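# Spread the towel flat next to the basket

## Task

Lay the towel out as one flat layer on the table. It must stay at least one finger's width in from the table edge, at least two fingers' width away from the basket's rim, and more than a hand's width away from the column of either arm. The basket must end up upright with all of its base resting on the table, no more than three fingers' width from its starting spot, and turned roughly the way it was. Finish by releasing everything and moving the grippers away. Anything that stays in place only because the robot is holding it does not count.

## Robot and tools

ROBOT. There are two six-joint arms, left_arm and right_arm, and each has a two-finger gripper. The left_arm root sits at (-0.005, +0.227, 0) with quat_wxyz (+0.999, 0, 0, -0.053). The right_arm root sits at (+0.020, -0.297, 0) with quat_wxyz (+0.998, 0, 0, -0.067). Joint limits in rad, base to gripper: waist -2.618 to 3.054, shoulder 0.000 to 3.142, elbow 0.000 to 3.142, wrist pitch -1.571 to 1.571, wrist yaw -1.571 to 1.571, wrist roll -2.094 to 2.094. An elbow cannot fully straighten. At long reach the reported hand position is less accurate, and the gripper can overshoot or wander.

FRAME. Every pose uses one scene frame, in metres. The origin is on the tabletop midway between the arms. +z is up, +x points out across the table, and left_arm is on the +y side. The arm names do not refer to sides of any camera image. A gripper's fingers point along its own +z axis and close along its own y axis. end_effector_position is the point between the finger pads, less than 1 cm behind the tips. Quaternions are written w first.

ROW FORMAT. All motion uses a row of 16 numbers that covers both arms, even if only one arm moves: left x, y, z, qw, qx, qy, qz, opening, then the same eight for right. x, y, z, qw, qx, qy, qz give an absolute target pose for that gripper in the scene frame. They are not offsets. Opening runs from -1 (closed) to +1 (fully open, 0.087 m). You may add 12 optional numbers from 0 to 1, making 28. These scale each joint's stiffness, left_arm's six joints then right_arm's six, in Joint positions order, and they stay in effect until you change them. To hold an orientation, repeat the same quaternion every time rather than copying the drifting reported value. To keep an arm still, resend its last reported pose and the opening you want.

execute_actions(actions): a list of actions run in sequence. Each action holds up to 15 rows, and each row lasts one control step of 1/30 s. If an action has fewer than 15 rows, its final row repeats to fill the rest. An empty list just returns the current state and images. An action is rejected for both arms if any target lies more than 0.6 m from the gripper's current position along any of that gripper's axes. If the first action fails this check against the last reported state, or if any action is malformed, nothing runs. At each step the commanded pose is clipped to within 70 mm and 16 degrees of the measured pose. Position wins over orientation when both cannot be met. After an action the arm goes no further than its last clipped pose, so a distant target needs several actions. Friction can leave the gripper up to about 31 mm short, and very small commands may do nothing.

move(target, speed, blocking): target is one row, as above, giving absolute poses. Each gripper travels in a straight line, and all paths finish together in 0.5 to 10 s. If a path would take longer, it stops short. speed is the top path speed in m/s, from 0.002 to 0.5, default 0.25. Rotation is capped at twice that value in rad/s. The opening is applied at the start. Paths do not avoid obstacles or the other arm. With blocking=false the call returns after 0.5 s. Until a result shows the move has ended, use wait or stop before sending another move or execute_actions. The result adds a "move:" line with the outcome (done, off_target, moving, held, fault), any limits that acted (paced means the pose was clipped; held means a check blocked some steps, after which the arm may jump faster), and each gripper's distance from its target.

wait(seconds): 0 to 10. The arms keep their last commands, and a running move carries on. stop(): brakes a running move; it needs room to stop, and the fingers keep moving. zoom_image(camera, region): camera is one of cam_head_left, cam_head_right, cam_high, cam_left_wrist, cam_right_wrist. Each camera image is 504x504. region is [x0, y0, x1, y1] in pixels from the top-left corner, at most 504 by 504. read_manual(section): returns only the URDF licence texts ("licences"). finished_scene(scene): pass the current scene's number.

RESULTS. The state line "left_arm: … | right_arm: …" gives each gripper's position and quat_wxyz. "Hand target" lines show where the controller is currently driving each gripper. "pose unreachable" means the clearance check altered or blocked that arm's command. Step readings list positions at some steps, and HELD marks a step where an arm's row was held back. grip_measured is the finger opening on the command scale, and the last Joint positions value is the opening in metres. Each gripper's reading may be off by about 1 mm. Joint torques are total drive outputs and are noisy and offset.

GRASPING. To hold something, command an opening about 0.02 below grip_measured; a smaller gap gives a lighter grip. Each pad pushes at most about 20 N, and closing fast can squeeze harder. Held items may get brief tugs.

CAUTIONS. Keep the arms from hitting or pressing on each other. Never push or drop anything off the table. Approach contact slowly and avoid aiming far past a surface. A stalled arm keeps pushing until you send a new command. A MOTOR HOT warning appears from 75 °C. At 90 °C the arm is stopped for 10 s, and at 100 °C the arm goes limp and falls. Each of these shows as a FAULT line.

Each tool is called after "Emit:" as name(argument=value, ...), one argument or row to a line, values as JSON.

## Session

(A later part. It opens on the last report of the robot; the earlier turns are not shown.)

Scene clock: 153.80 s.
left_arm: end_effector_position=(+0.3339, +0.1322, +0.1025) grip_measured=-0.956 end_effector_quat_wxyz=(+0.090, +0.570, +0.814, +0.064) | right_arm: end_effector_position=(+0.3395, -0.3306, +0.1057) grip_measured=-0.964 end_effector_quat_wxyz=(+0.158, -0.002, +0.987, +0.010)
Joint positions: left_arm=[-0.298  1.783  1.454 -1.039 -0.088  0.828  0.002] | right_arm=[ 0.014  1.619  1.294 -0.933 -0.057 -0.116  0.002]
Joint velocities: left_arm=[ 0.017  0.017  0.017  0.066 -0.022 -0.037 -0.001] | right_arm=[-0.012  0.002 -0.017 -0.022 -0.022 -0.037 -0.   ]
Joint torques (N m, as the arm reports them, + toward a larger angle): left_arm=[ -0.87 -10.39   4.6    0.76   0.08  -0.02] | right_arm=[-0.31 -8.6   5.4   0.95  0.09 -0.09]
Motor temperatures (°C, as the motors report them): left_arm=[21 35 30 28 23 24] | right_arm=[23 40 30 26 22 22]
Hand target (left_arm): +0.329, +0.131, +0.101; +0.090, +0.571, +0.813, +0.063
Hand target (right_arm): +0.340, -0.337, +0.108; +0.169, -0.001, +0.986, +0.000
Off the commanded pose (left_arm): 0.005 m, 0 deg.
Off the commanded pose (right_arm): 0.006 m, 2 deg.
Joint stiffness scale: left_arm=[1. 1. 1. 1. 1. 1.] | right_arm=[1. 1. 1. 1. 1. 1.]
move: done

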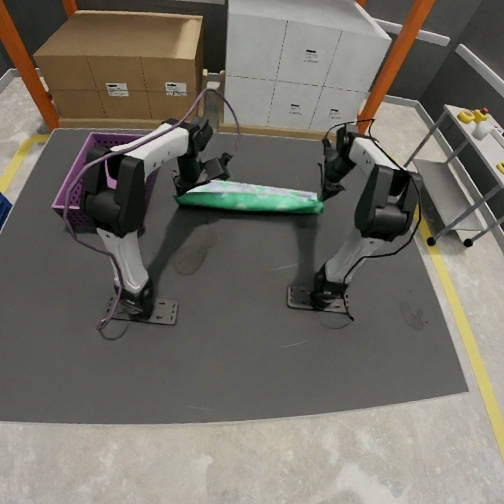

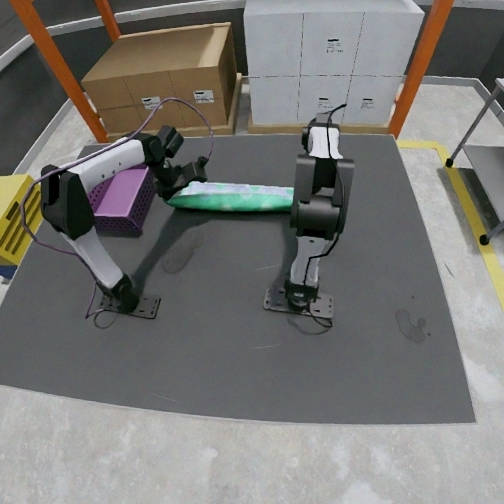

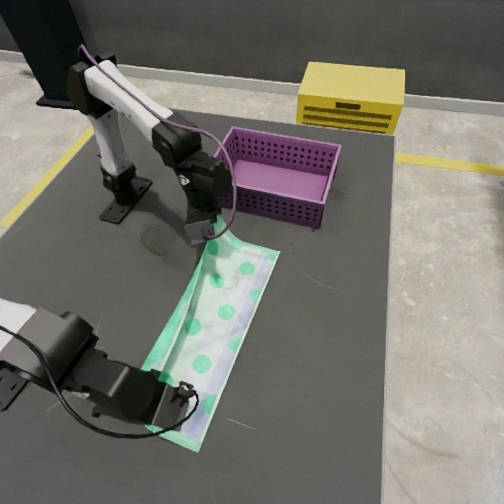

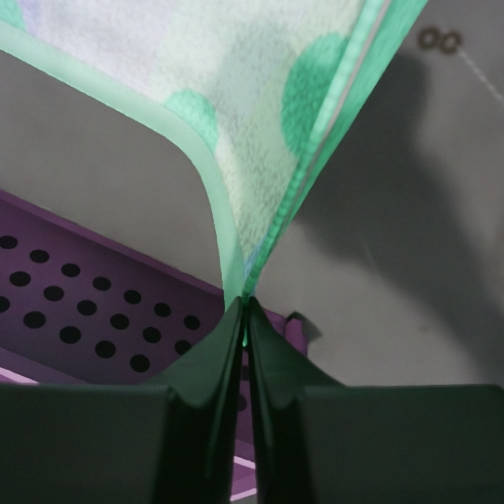

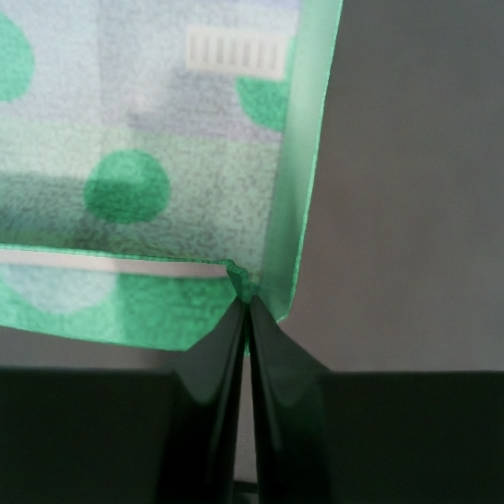

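Emit:
move(
  target=[0.20,0.135,0.05,0.09,0.57,0.814,0.062,-1,0.225,-0.345,0.055,0.17,0,0.985,0,-1],
  speed=0.15,
)

Emit:
move(
  target=[0.15,0.17,0.13,0.09,0.57,0.814,0.062,-0.4,0.17,-0.36,0.13,0.17,0,0.985,0,-0.4],
  speed=0.15,
)

Scene clock: 163.20 s.
left_arm: end_effector_position=(+0.2047, +0.1304, +0.0541) grip_measured=-0.956 end_effector_quat_wxyz=(+0.097, +0.570, +0.814, +0.053) | right_arm: end_effector_position=(+0.2236, -0.3415, +0.0533) grip_measured=-0.964 end_effector_quat_wxyz=(+0.157, +0.001, +0.988, +0.008)
Joint positions: left_arm=[-0.51   1.384  0.859 -0.852 -0.106  0.616  0.002] | right_arm=[-0.112  1.212  0.744 -0.8   -0.092 -0.231  0.002]
Joint velocities: left_arm=[ 0.002 -0.017  0.002 -0.066  0.051 -0.051 -0.   ] | right_arm=[ 0.017  0.002  0.027 -0.022  0.066  0.066  0.001]
Joint torques (N m, as the arm reports them, + toward a larger angle): left_arm=[-0.85 -6.38  4.23  0.6  -0.17  0.05] | right_arm=[-0.44 -4.67  5.38  0.96 -0.02 -0.11]
Motor temperatures (°C, as the motors report them): left_arm=[21 36 29 28 23 24] | right_arm=[23 40 30 26 22 22]
Hand target (left_arm): +0.200, +0.136, +0.052; +0.091, +0.570, +0.814, +0.062
Hand target (right_arm): +0.225, -0.347, +0.053; +0.169, -0.000, +0.986, -0.001
Off the commanded pose (left_arm): 0.008 m, 1 deg.
Off the commanded pose (right_arm): 0.004 m, 2 deg.
Joint stiffness scale: left_arm=[1. 1. 1. 1. 1. 1.] | right_arm=[1. 1. 1. 1. 1. 1.]
move: done

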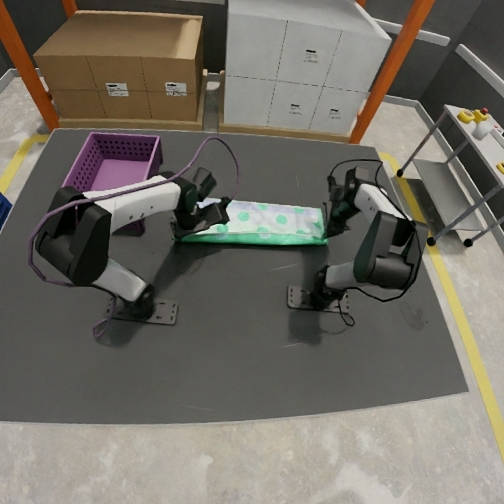

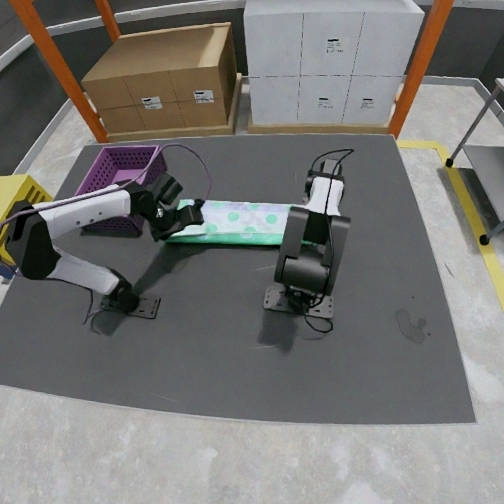

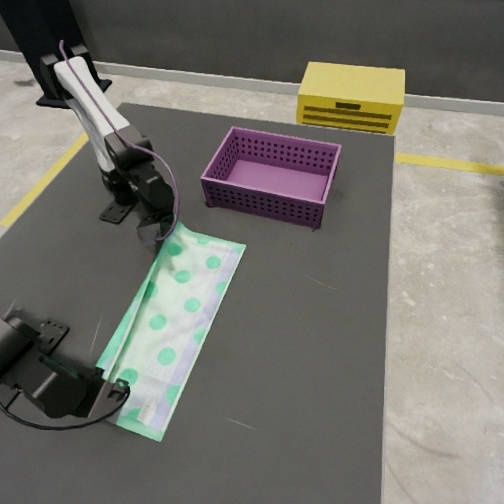

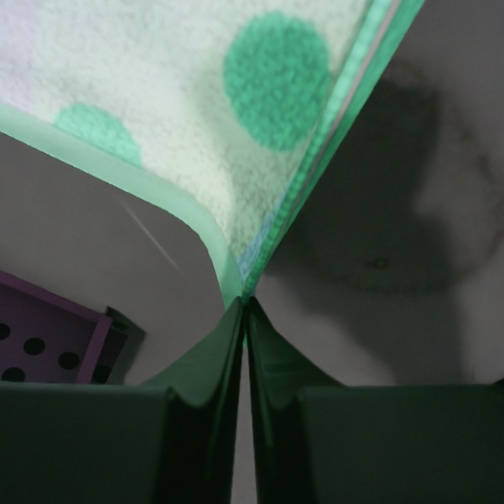

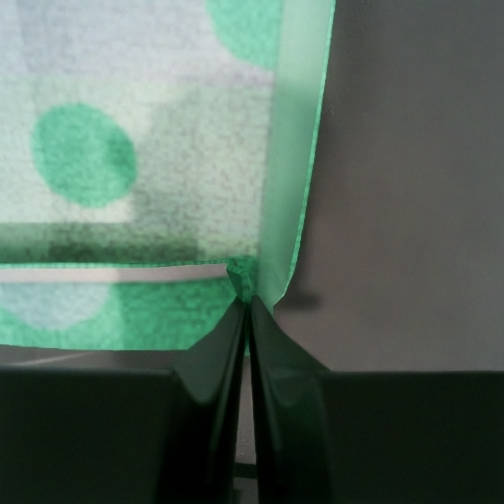

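Scene clock: 164.53 s.
left_arm: end_effector_position=(+0.1512, +0.1705, +0.1231) grip_measured=-0.400 end_effector_quat_wxyz=(+0.080, +0.569, +0.817, +0.058) | right_arm: end_effector_position=(+0.1692, -0.3595, +0.1215) grip_measured=-0.400 end_effector_quat_wxyz=(+0.158, +0.001, +0.987, +0.001)
Joint positions: left_arm=[-0.51   1.112  0.954 -1.252 -0.117  0.61   0.026] | right_arm=[-0.305  1.001  0.906 -1.186 -0.136 -0.418  0.026]
Joint velocities: left_arm=[-0.012  0.017 -0.002 -0.007  0.037 -0.051  0.   ] | right_arm=[-0.017 -0.002 -0.017 -0.007  0.037 -0.007 -0.001]
Joint torques (N m, as the arm reports them, + toward a larger angle): left_arm=[-1.21 -3.61  7.44  0.57 -0.09  0.02] | right_arm=[-0.26 -2.54  7.93  0.67 -0.16 -0.05]
Motor temperatures (°C, as the motors report them): left_arm=[21 35 30 28 23 24] | right_arm=[23 39 30 26 22 22]
Hand target (left_arm): +0.152, +0.169, +0.131; +0.090, +0.570, +0.814, +0.062
Hand target (right_arm): +0.170, -0.360, +0.129; +0.168, -0.000, +0.986, -0.001
Off the commanded pose (left_arm): 0.007 m, 1 deg.
Off the commanded pose (right_arm): 0.009 m, 1 deg.
Joint stiffness scale: left_arm=[1. 1. 1. 1. 1. 1.] | right_arm=[1. 1. 1. 1. 1. 1.]
move: done

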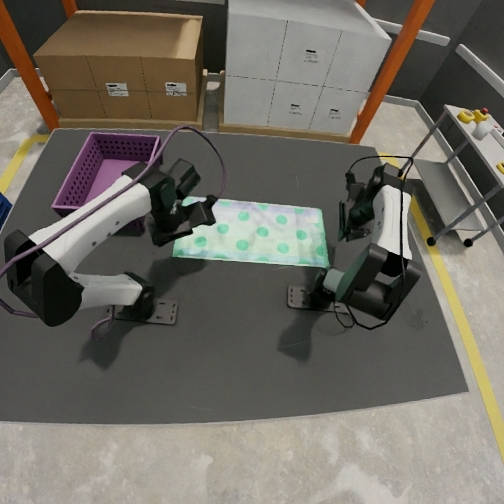

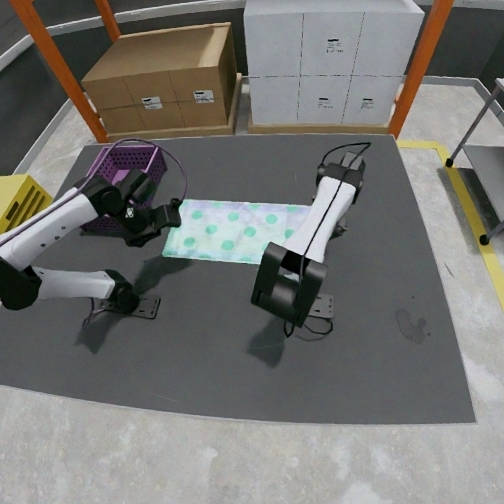

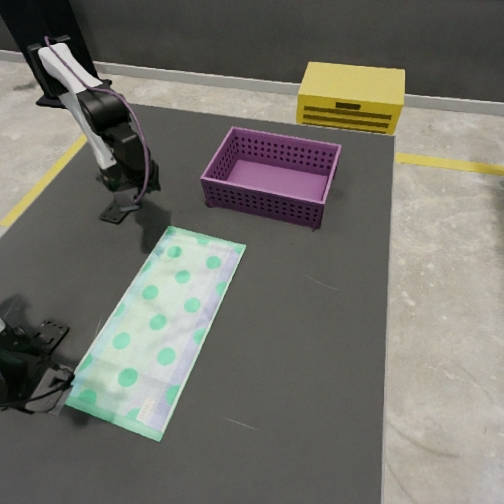

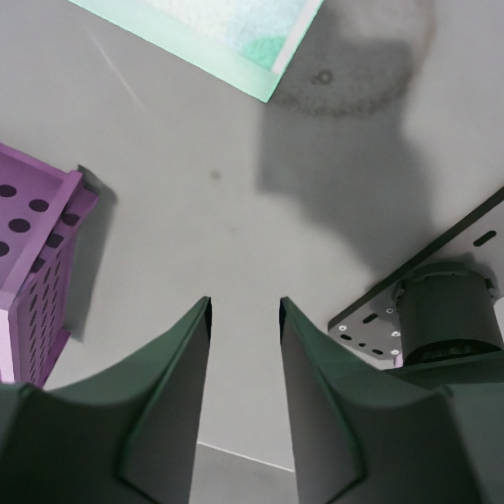

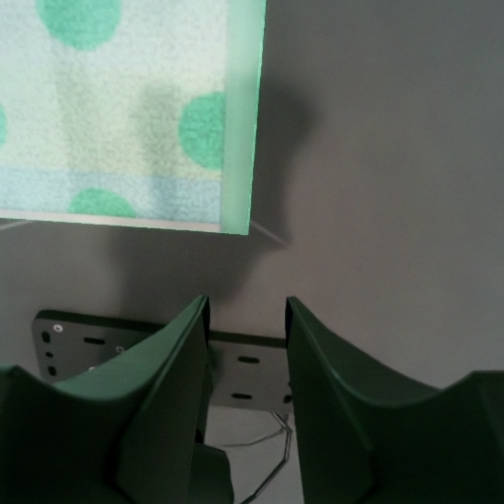

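Emit:
move(
  target=[0.15,0.2,0.16,0.09,0.57,0.814,0.062,-0.4,0.35,-0.31,0.06,0.1,0,0.995,0,-0.4],
)

Emit:
move(
  target=[0.15,0.2,0.16,0.09,0.57,0.814,0.062,-0.4,0.35,-0.31,-0.008,0.1,0,0.995,0,-0.4],
  speed=0.08,
)

Emit:
move(
  target=[0.15,0.2,0.16,0.09,0.57,0.814,0.062,-0.4,0.44,-0.30,-0.005,0.1,0,0.995,0,-0.4],
  speed=0.08,
)

Emit:
move(
  target=[0.15,0.2,0.16,0.09,0.57,0.814,0.062,-0.4,0.40,-0.38,0.16,0.1,0,0.995,0,-0.4],
)

Scene clock: 177.57 s.
left_arm: end_effector_position=(+0.1510, +0.1996, +0.1530) grip_measured=-0.400 end_effector_quat_wxyz=(+0.078, +0.572, +0.814, +0.064) | right_arm: end_effector_position=(+0.3414, -0.3082, +0.0583) grip_measured=-0.400 end_effector_quat_wxyz=(+0.091, -0.003, +0.996, +0.006)
Joint positions: left_arm=[-0.367  1.067  1.048 -1.378 -0.104  0.762  0.026] | right_arm=[ 0.095  1.773  1.289 -0.905 -0.02  -0.044  0.026]
Joint velocities: left_arm=[-0.007 -0.012  0.002  0.007  0.081  0.007 -0.   ] | right_arm=[-0.012 -0.012 -0.007 -0.037 -0.051  0.095 -0.001]
Joint torques (N m, as the arm reports them, + toward a larger angle): left_arm=[ 0.67 -3.15  7.45  0.53  0.15  0.08] | right_arm=[ 0.79 -7.71  7.97  0.67  0.04  0.05]
Motor temperatures (°C, as the motors report them): left_arm=[21 32 31 28 23 24] | right_arm=[23 37 31 26 22 22]
Hand target (left_arm): +0.151, +0.200, +0.160; +0.089, +0.570, +0.814, +0.062
Hand target (right_arm): +0.350, -0.308, +0.063; +0.104, -0.001, +0.995, +0.003
Off the commanded pose (left_arm): 0.007 m, 1 deg.
Off the commanded pose (right_arm): 0.009 m, 1 deg.
Joint stiffness scale: left_arm=[1. 1. 1. 1. 1. 1.] | right_arm=[1. 1. 1. 1. 1. 1.]
move: done

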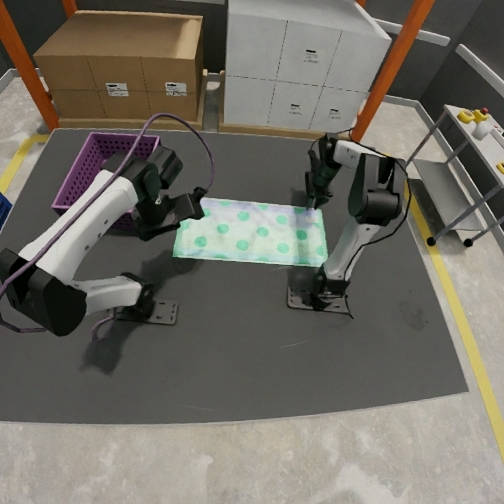

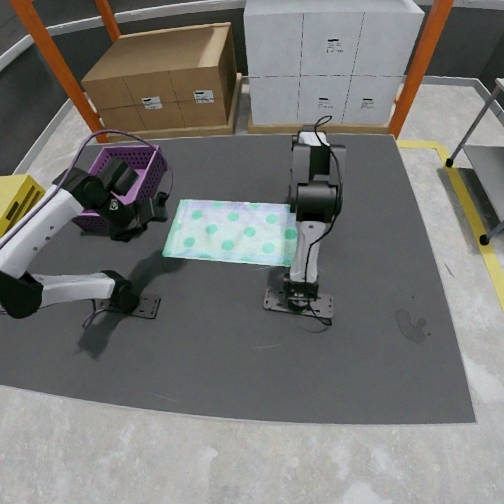

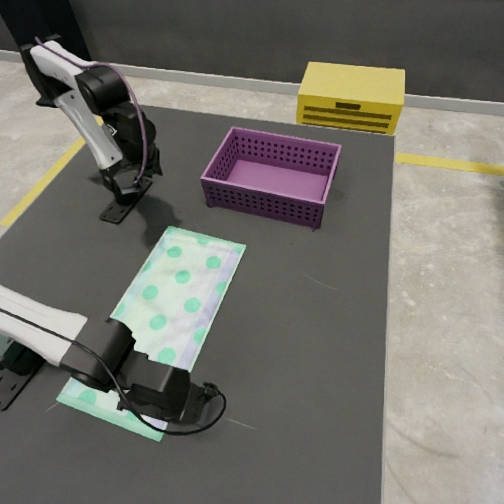

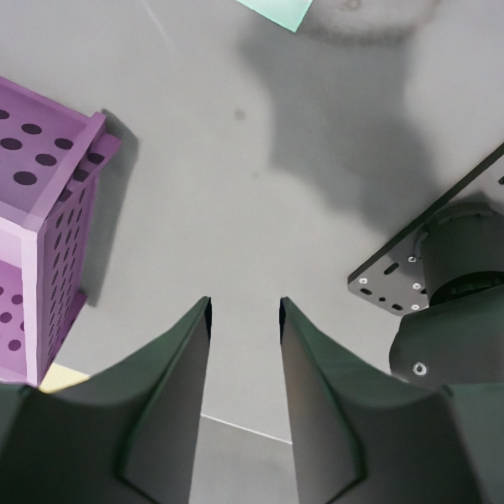

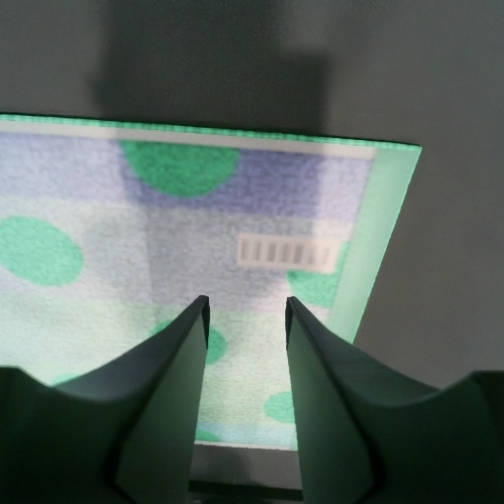

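Scene clock: 178.67 s.
left_arm: end_effector_position=(+0.1508, +0.1997, +0.1530) grip_measured=-0.400 end_effector_quat_wxyz=(+0.078, +0.572, +0.814, +0.064) | right_arm: end_effector_position=(+0.3443, -0.3089, +0.0124) grip_measured=-0.400 end_effector_quat_wxyz=(+0.090, -0.001, +0.996, +0.004)
Joint positions: left_arm=[-0.367  1.067  1.048 -1.379 -0.104  0.762  0.026] | right_arm=[ 0.095  1.842  1.183 -0.732 -0.016 -0.041  0.026]
Joint velocities: left_arm=[ 0.012 -0.002  0.007  0.022 -0.051 -0.037 -0.   ] | right_arm=[-0.007 -0.002  0.012 -0.066 -0.022  0.022  0.001]
Joint torques (N m, as the arm reports them, + toward a larger angle): left_arm=[ 0.52 -3.36  7.23  0.51  0.12  0.09] | right_arm=[ 0.53 -5.69  3.08  1.33  0.04  0.03]
Motor temperatures (°C, as the motors report them): left_arm=[21 32 31 28 23 24] | right_arm=[23 37 31 26 22 22]
Hand target (left_arm): +0.150, +0.200, +0.160; +0.090, +0.570, +0.814, +0.062
Hand target (right_arm): +0.349, -0.310, -0.006; +0.099, +0.000, +0.995, +0.000
Off the commanded pose (left_arm): 0.007 m, 1 deg.
Off the commanded pose (right_arm): 0.021 m, 1 deg.
Joint stiffness scale: left_arm=[1. 1. 1. 1. 1. 1.] | right_arm=[1. 1. 1. 1. 1. 1.]
move: off_target (right_arm)

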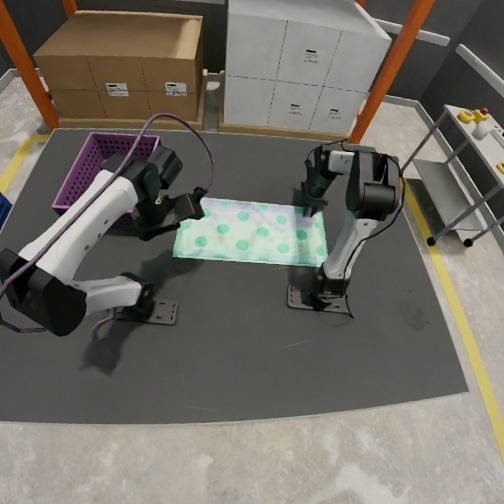

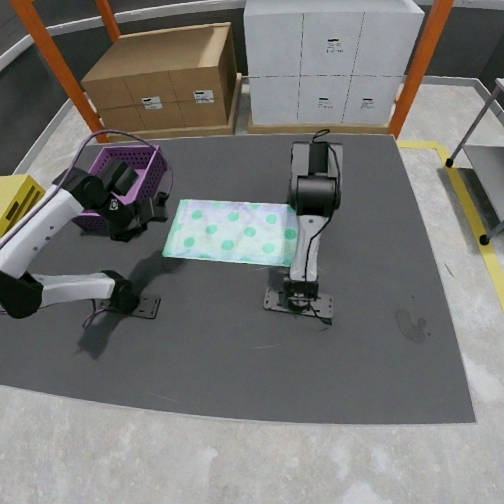

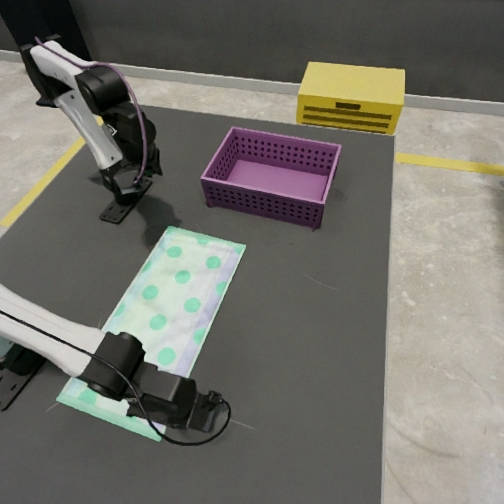

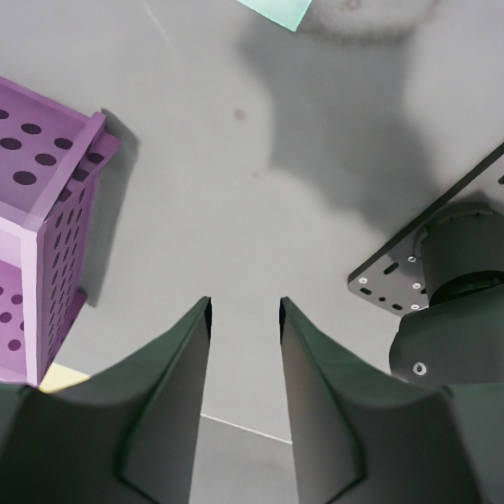

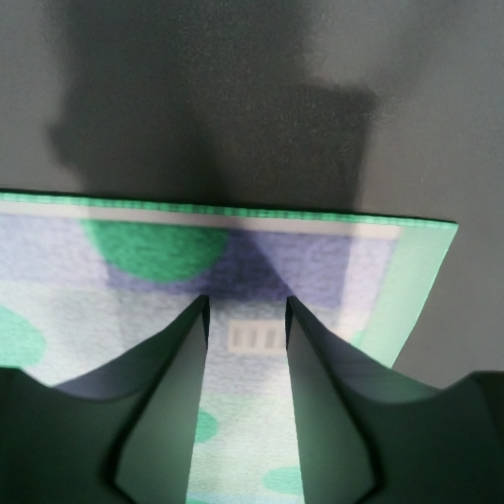

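Scene clock: 180.17 s.
left_arm: end_effector_position=(+0.1508, +0.1997, +0.1530) grip_measured=-0.400 end_effector_quat_wxyz=(+0.078, +0.572, +0.814, +0.064) | right_arm: end_effector_position=(+0.3880, -0.3044, +0.0136) grip_measured=-0.400 end_effector_quat_wxyz=(+0.019, +0.001, +1.000, -0.003)
Joint positions: left_arm=[-0.367  1.067  1.048 -1.379 -0.104  0.762  0.026] | right_arm=[ 0.119  2.126  1.591 -0.997  0.006 -0.015  0.026]
Joint velocities: left_arm=[-0.012  0.012  0.012  0.037 -0.022 -0.037  0.   ] | right_arm=[ 0.012  0.007  0.017 -0.125 -0.022 -0.051 -0.001]
Joint torques (N m, as the arm reports them, + toward a larger angle): left_arm=[ 0.44 -3.36  7.33  0.52  0.13  0.07] | right_arm=[ 1.17 -7.58  7.71  1.78 -0.1   0.11]
Motor temperatures (°C, as the motors report them): left_arm=[21 32 31 27 23 24] | right_arm=[23 37 31 26 22 22]
Hand target (left_arm): +0.150, +0.200, +0.160; +0.090, +0.570, +0.814, +0.062
Hand target (right_arm): +0.435, -0.299, +0.003; +0.098, -0.000, +0.995, +0.001
Off the commanded pose (left_arm): 0.007 m, 1 deg.
Off the commanded pose (right_arm): 0.055 m, 9 deg.
Joint stiffness scale: left_arm=[1. 1. 1. 1. 1. 1.] | right_arm=[1. 1. 1. 1. 1. 1.]
move: off_target (right_arm)

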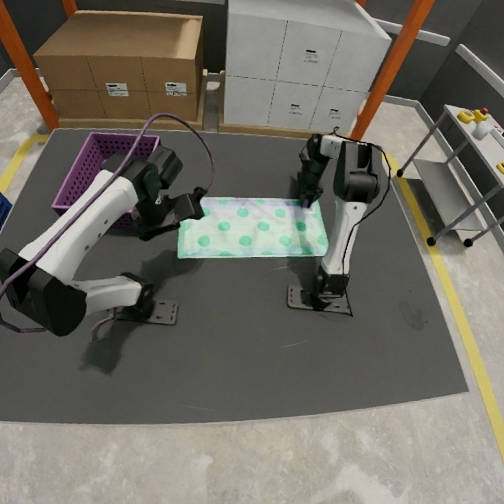

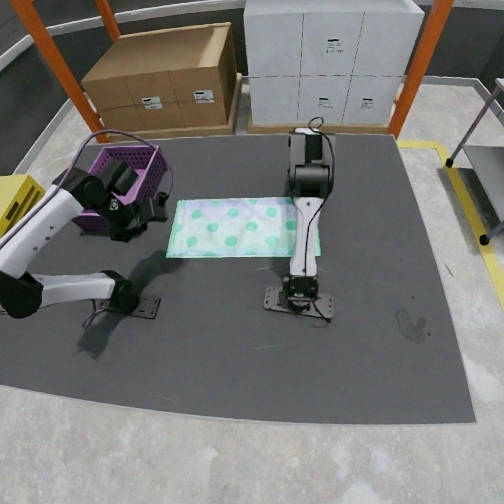

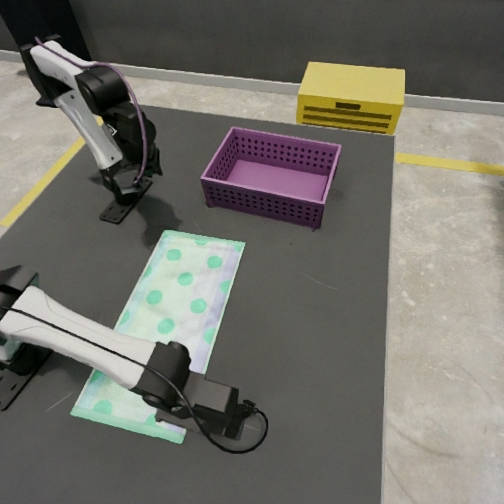

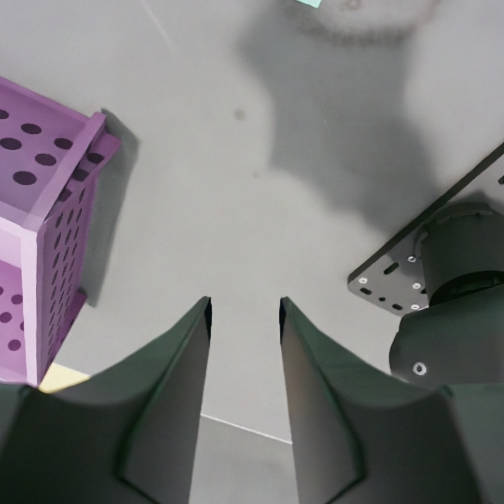

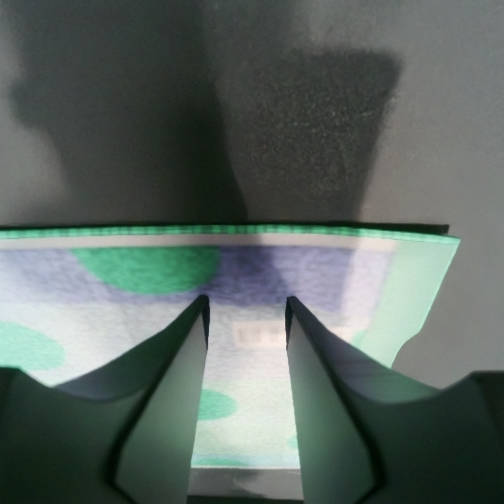

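Scene clock: 181.57 s.
left_arm: end_effector_position=(+0.1508, +0.1997, +0.1530) grip_measured=-0.400 end_effector_quat_wxyz=(+0.078, +0.572, +0.814, +0.064) | right_arm: end_effector_position=(+0.3988, -0.3799, +0.1594) grip_measured=-0.400 end_effector_quat_wxyz=(+0.101, +0.005, +0.995, -0.005)
Joint positions: left_arm=[-0.367  1.067  1.048 -1.379 -0.104  0.762  0.026] | right_arm=[-0.074  2.016  2.017 -1.372 -0.031 -0.196  0.026]
Joint velocities: left_arm=[-0.007 -0.022 -0.017 -0.007  0.007 -0.037 -0.   ] | right_arm=[-0.002 -0.022  0.012  0.037 -0.051 -0.007 -0.001]
Joint torques (N m, as the arm reports them, + toward a larger angle): left_arm=[ 0.37 -3.41  7.22  0.52  0.15  0.12] | right_arm=[ 0.29 -8.93  7.8   0.49 -0.12 -0.09]
Motor temperatures (°C, as the motors report them): left_arm=[21 32 31 27 23 24] | right_arm=[23 37 31 26 22 22]
Hand target (left_arm): +0.150, +0.200, +0.160; +0.090, +0.570, +0.814, +0.062
Hand target (right_arm): +0.400, -0.380, +0.160; +0.099, +0.001, +0.995, -0.002
Off the commanded pose (left_arm): 0.007 m, 1 deg.
Off the commanded pose (right_arm): 0.001 m, 1 deg.
Joint stiffness scale: left_arm=[1. 1. 1. 1. 1. 1.] | right_arm=[1. 1. 1. 1. 1. 1.]
move: done

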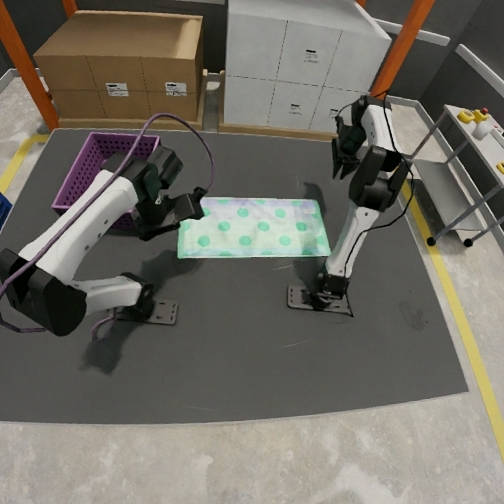

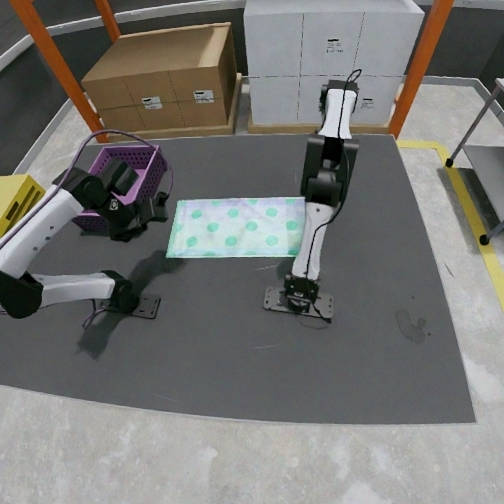

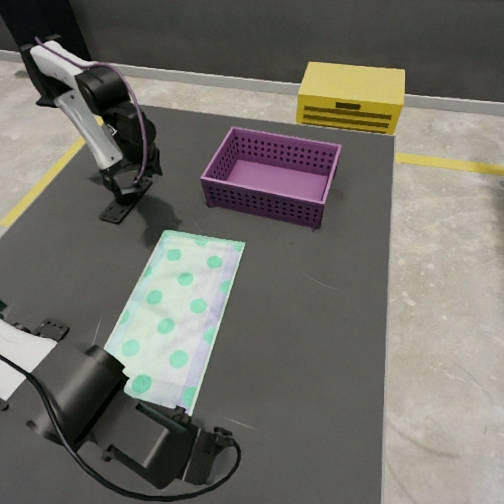

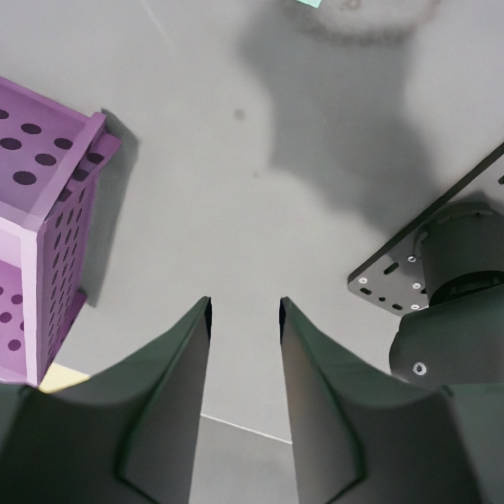

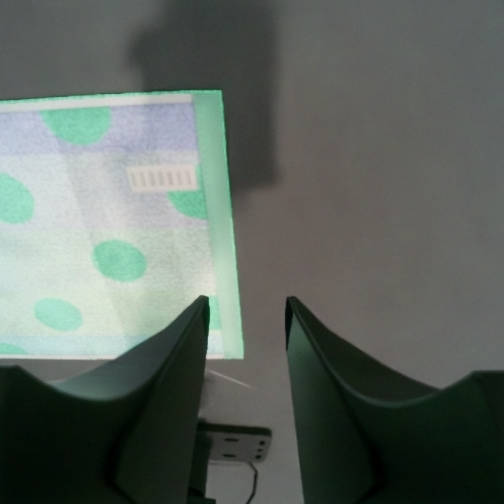

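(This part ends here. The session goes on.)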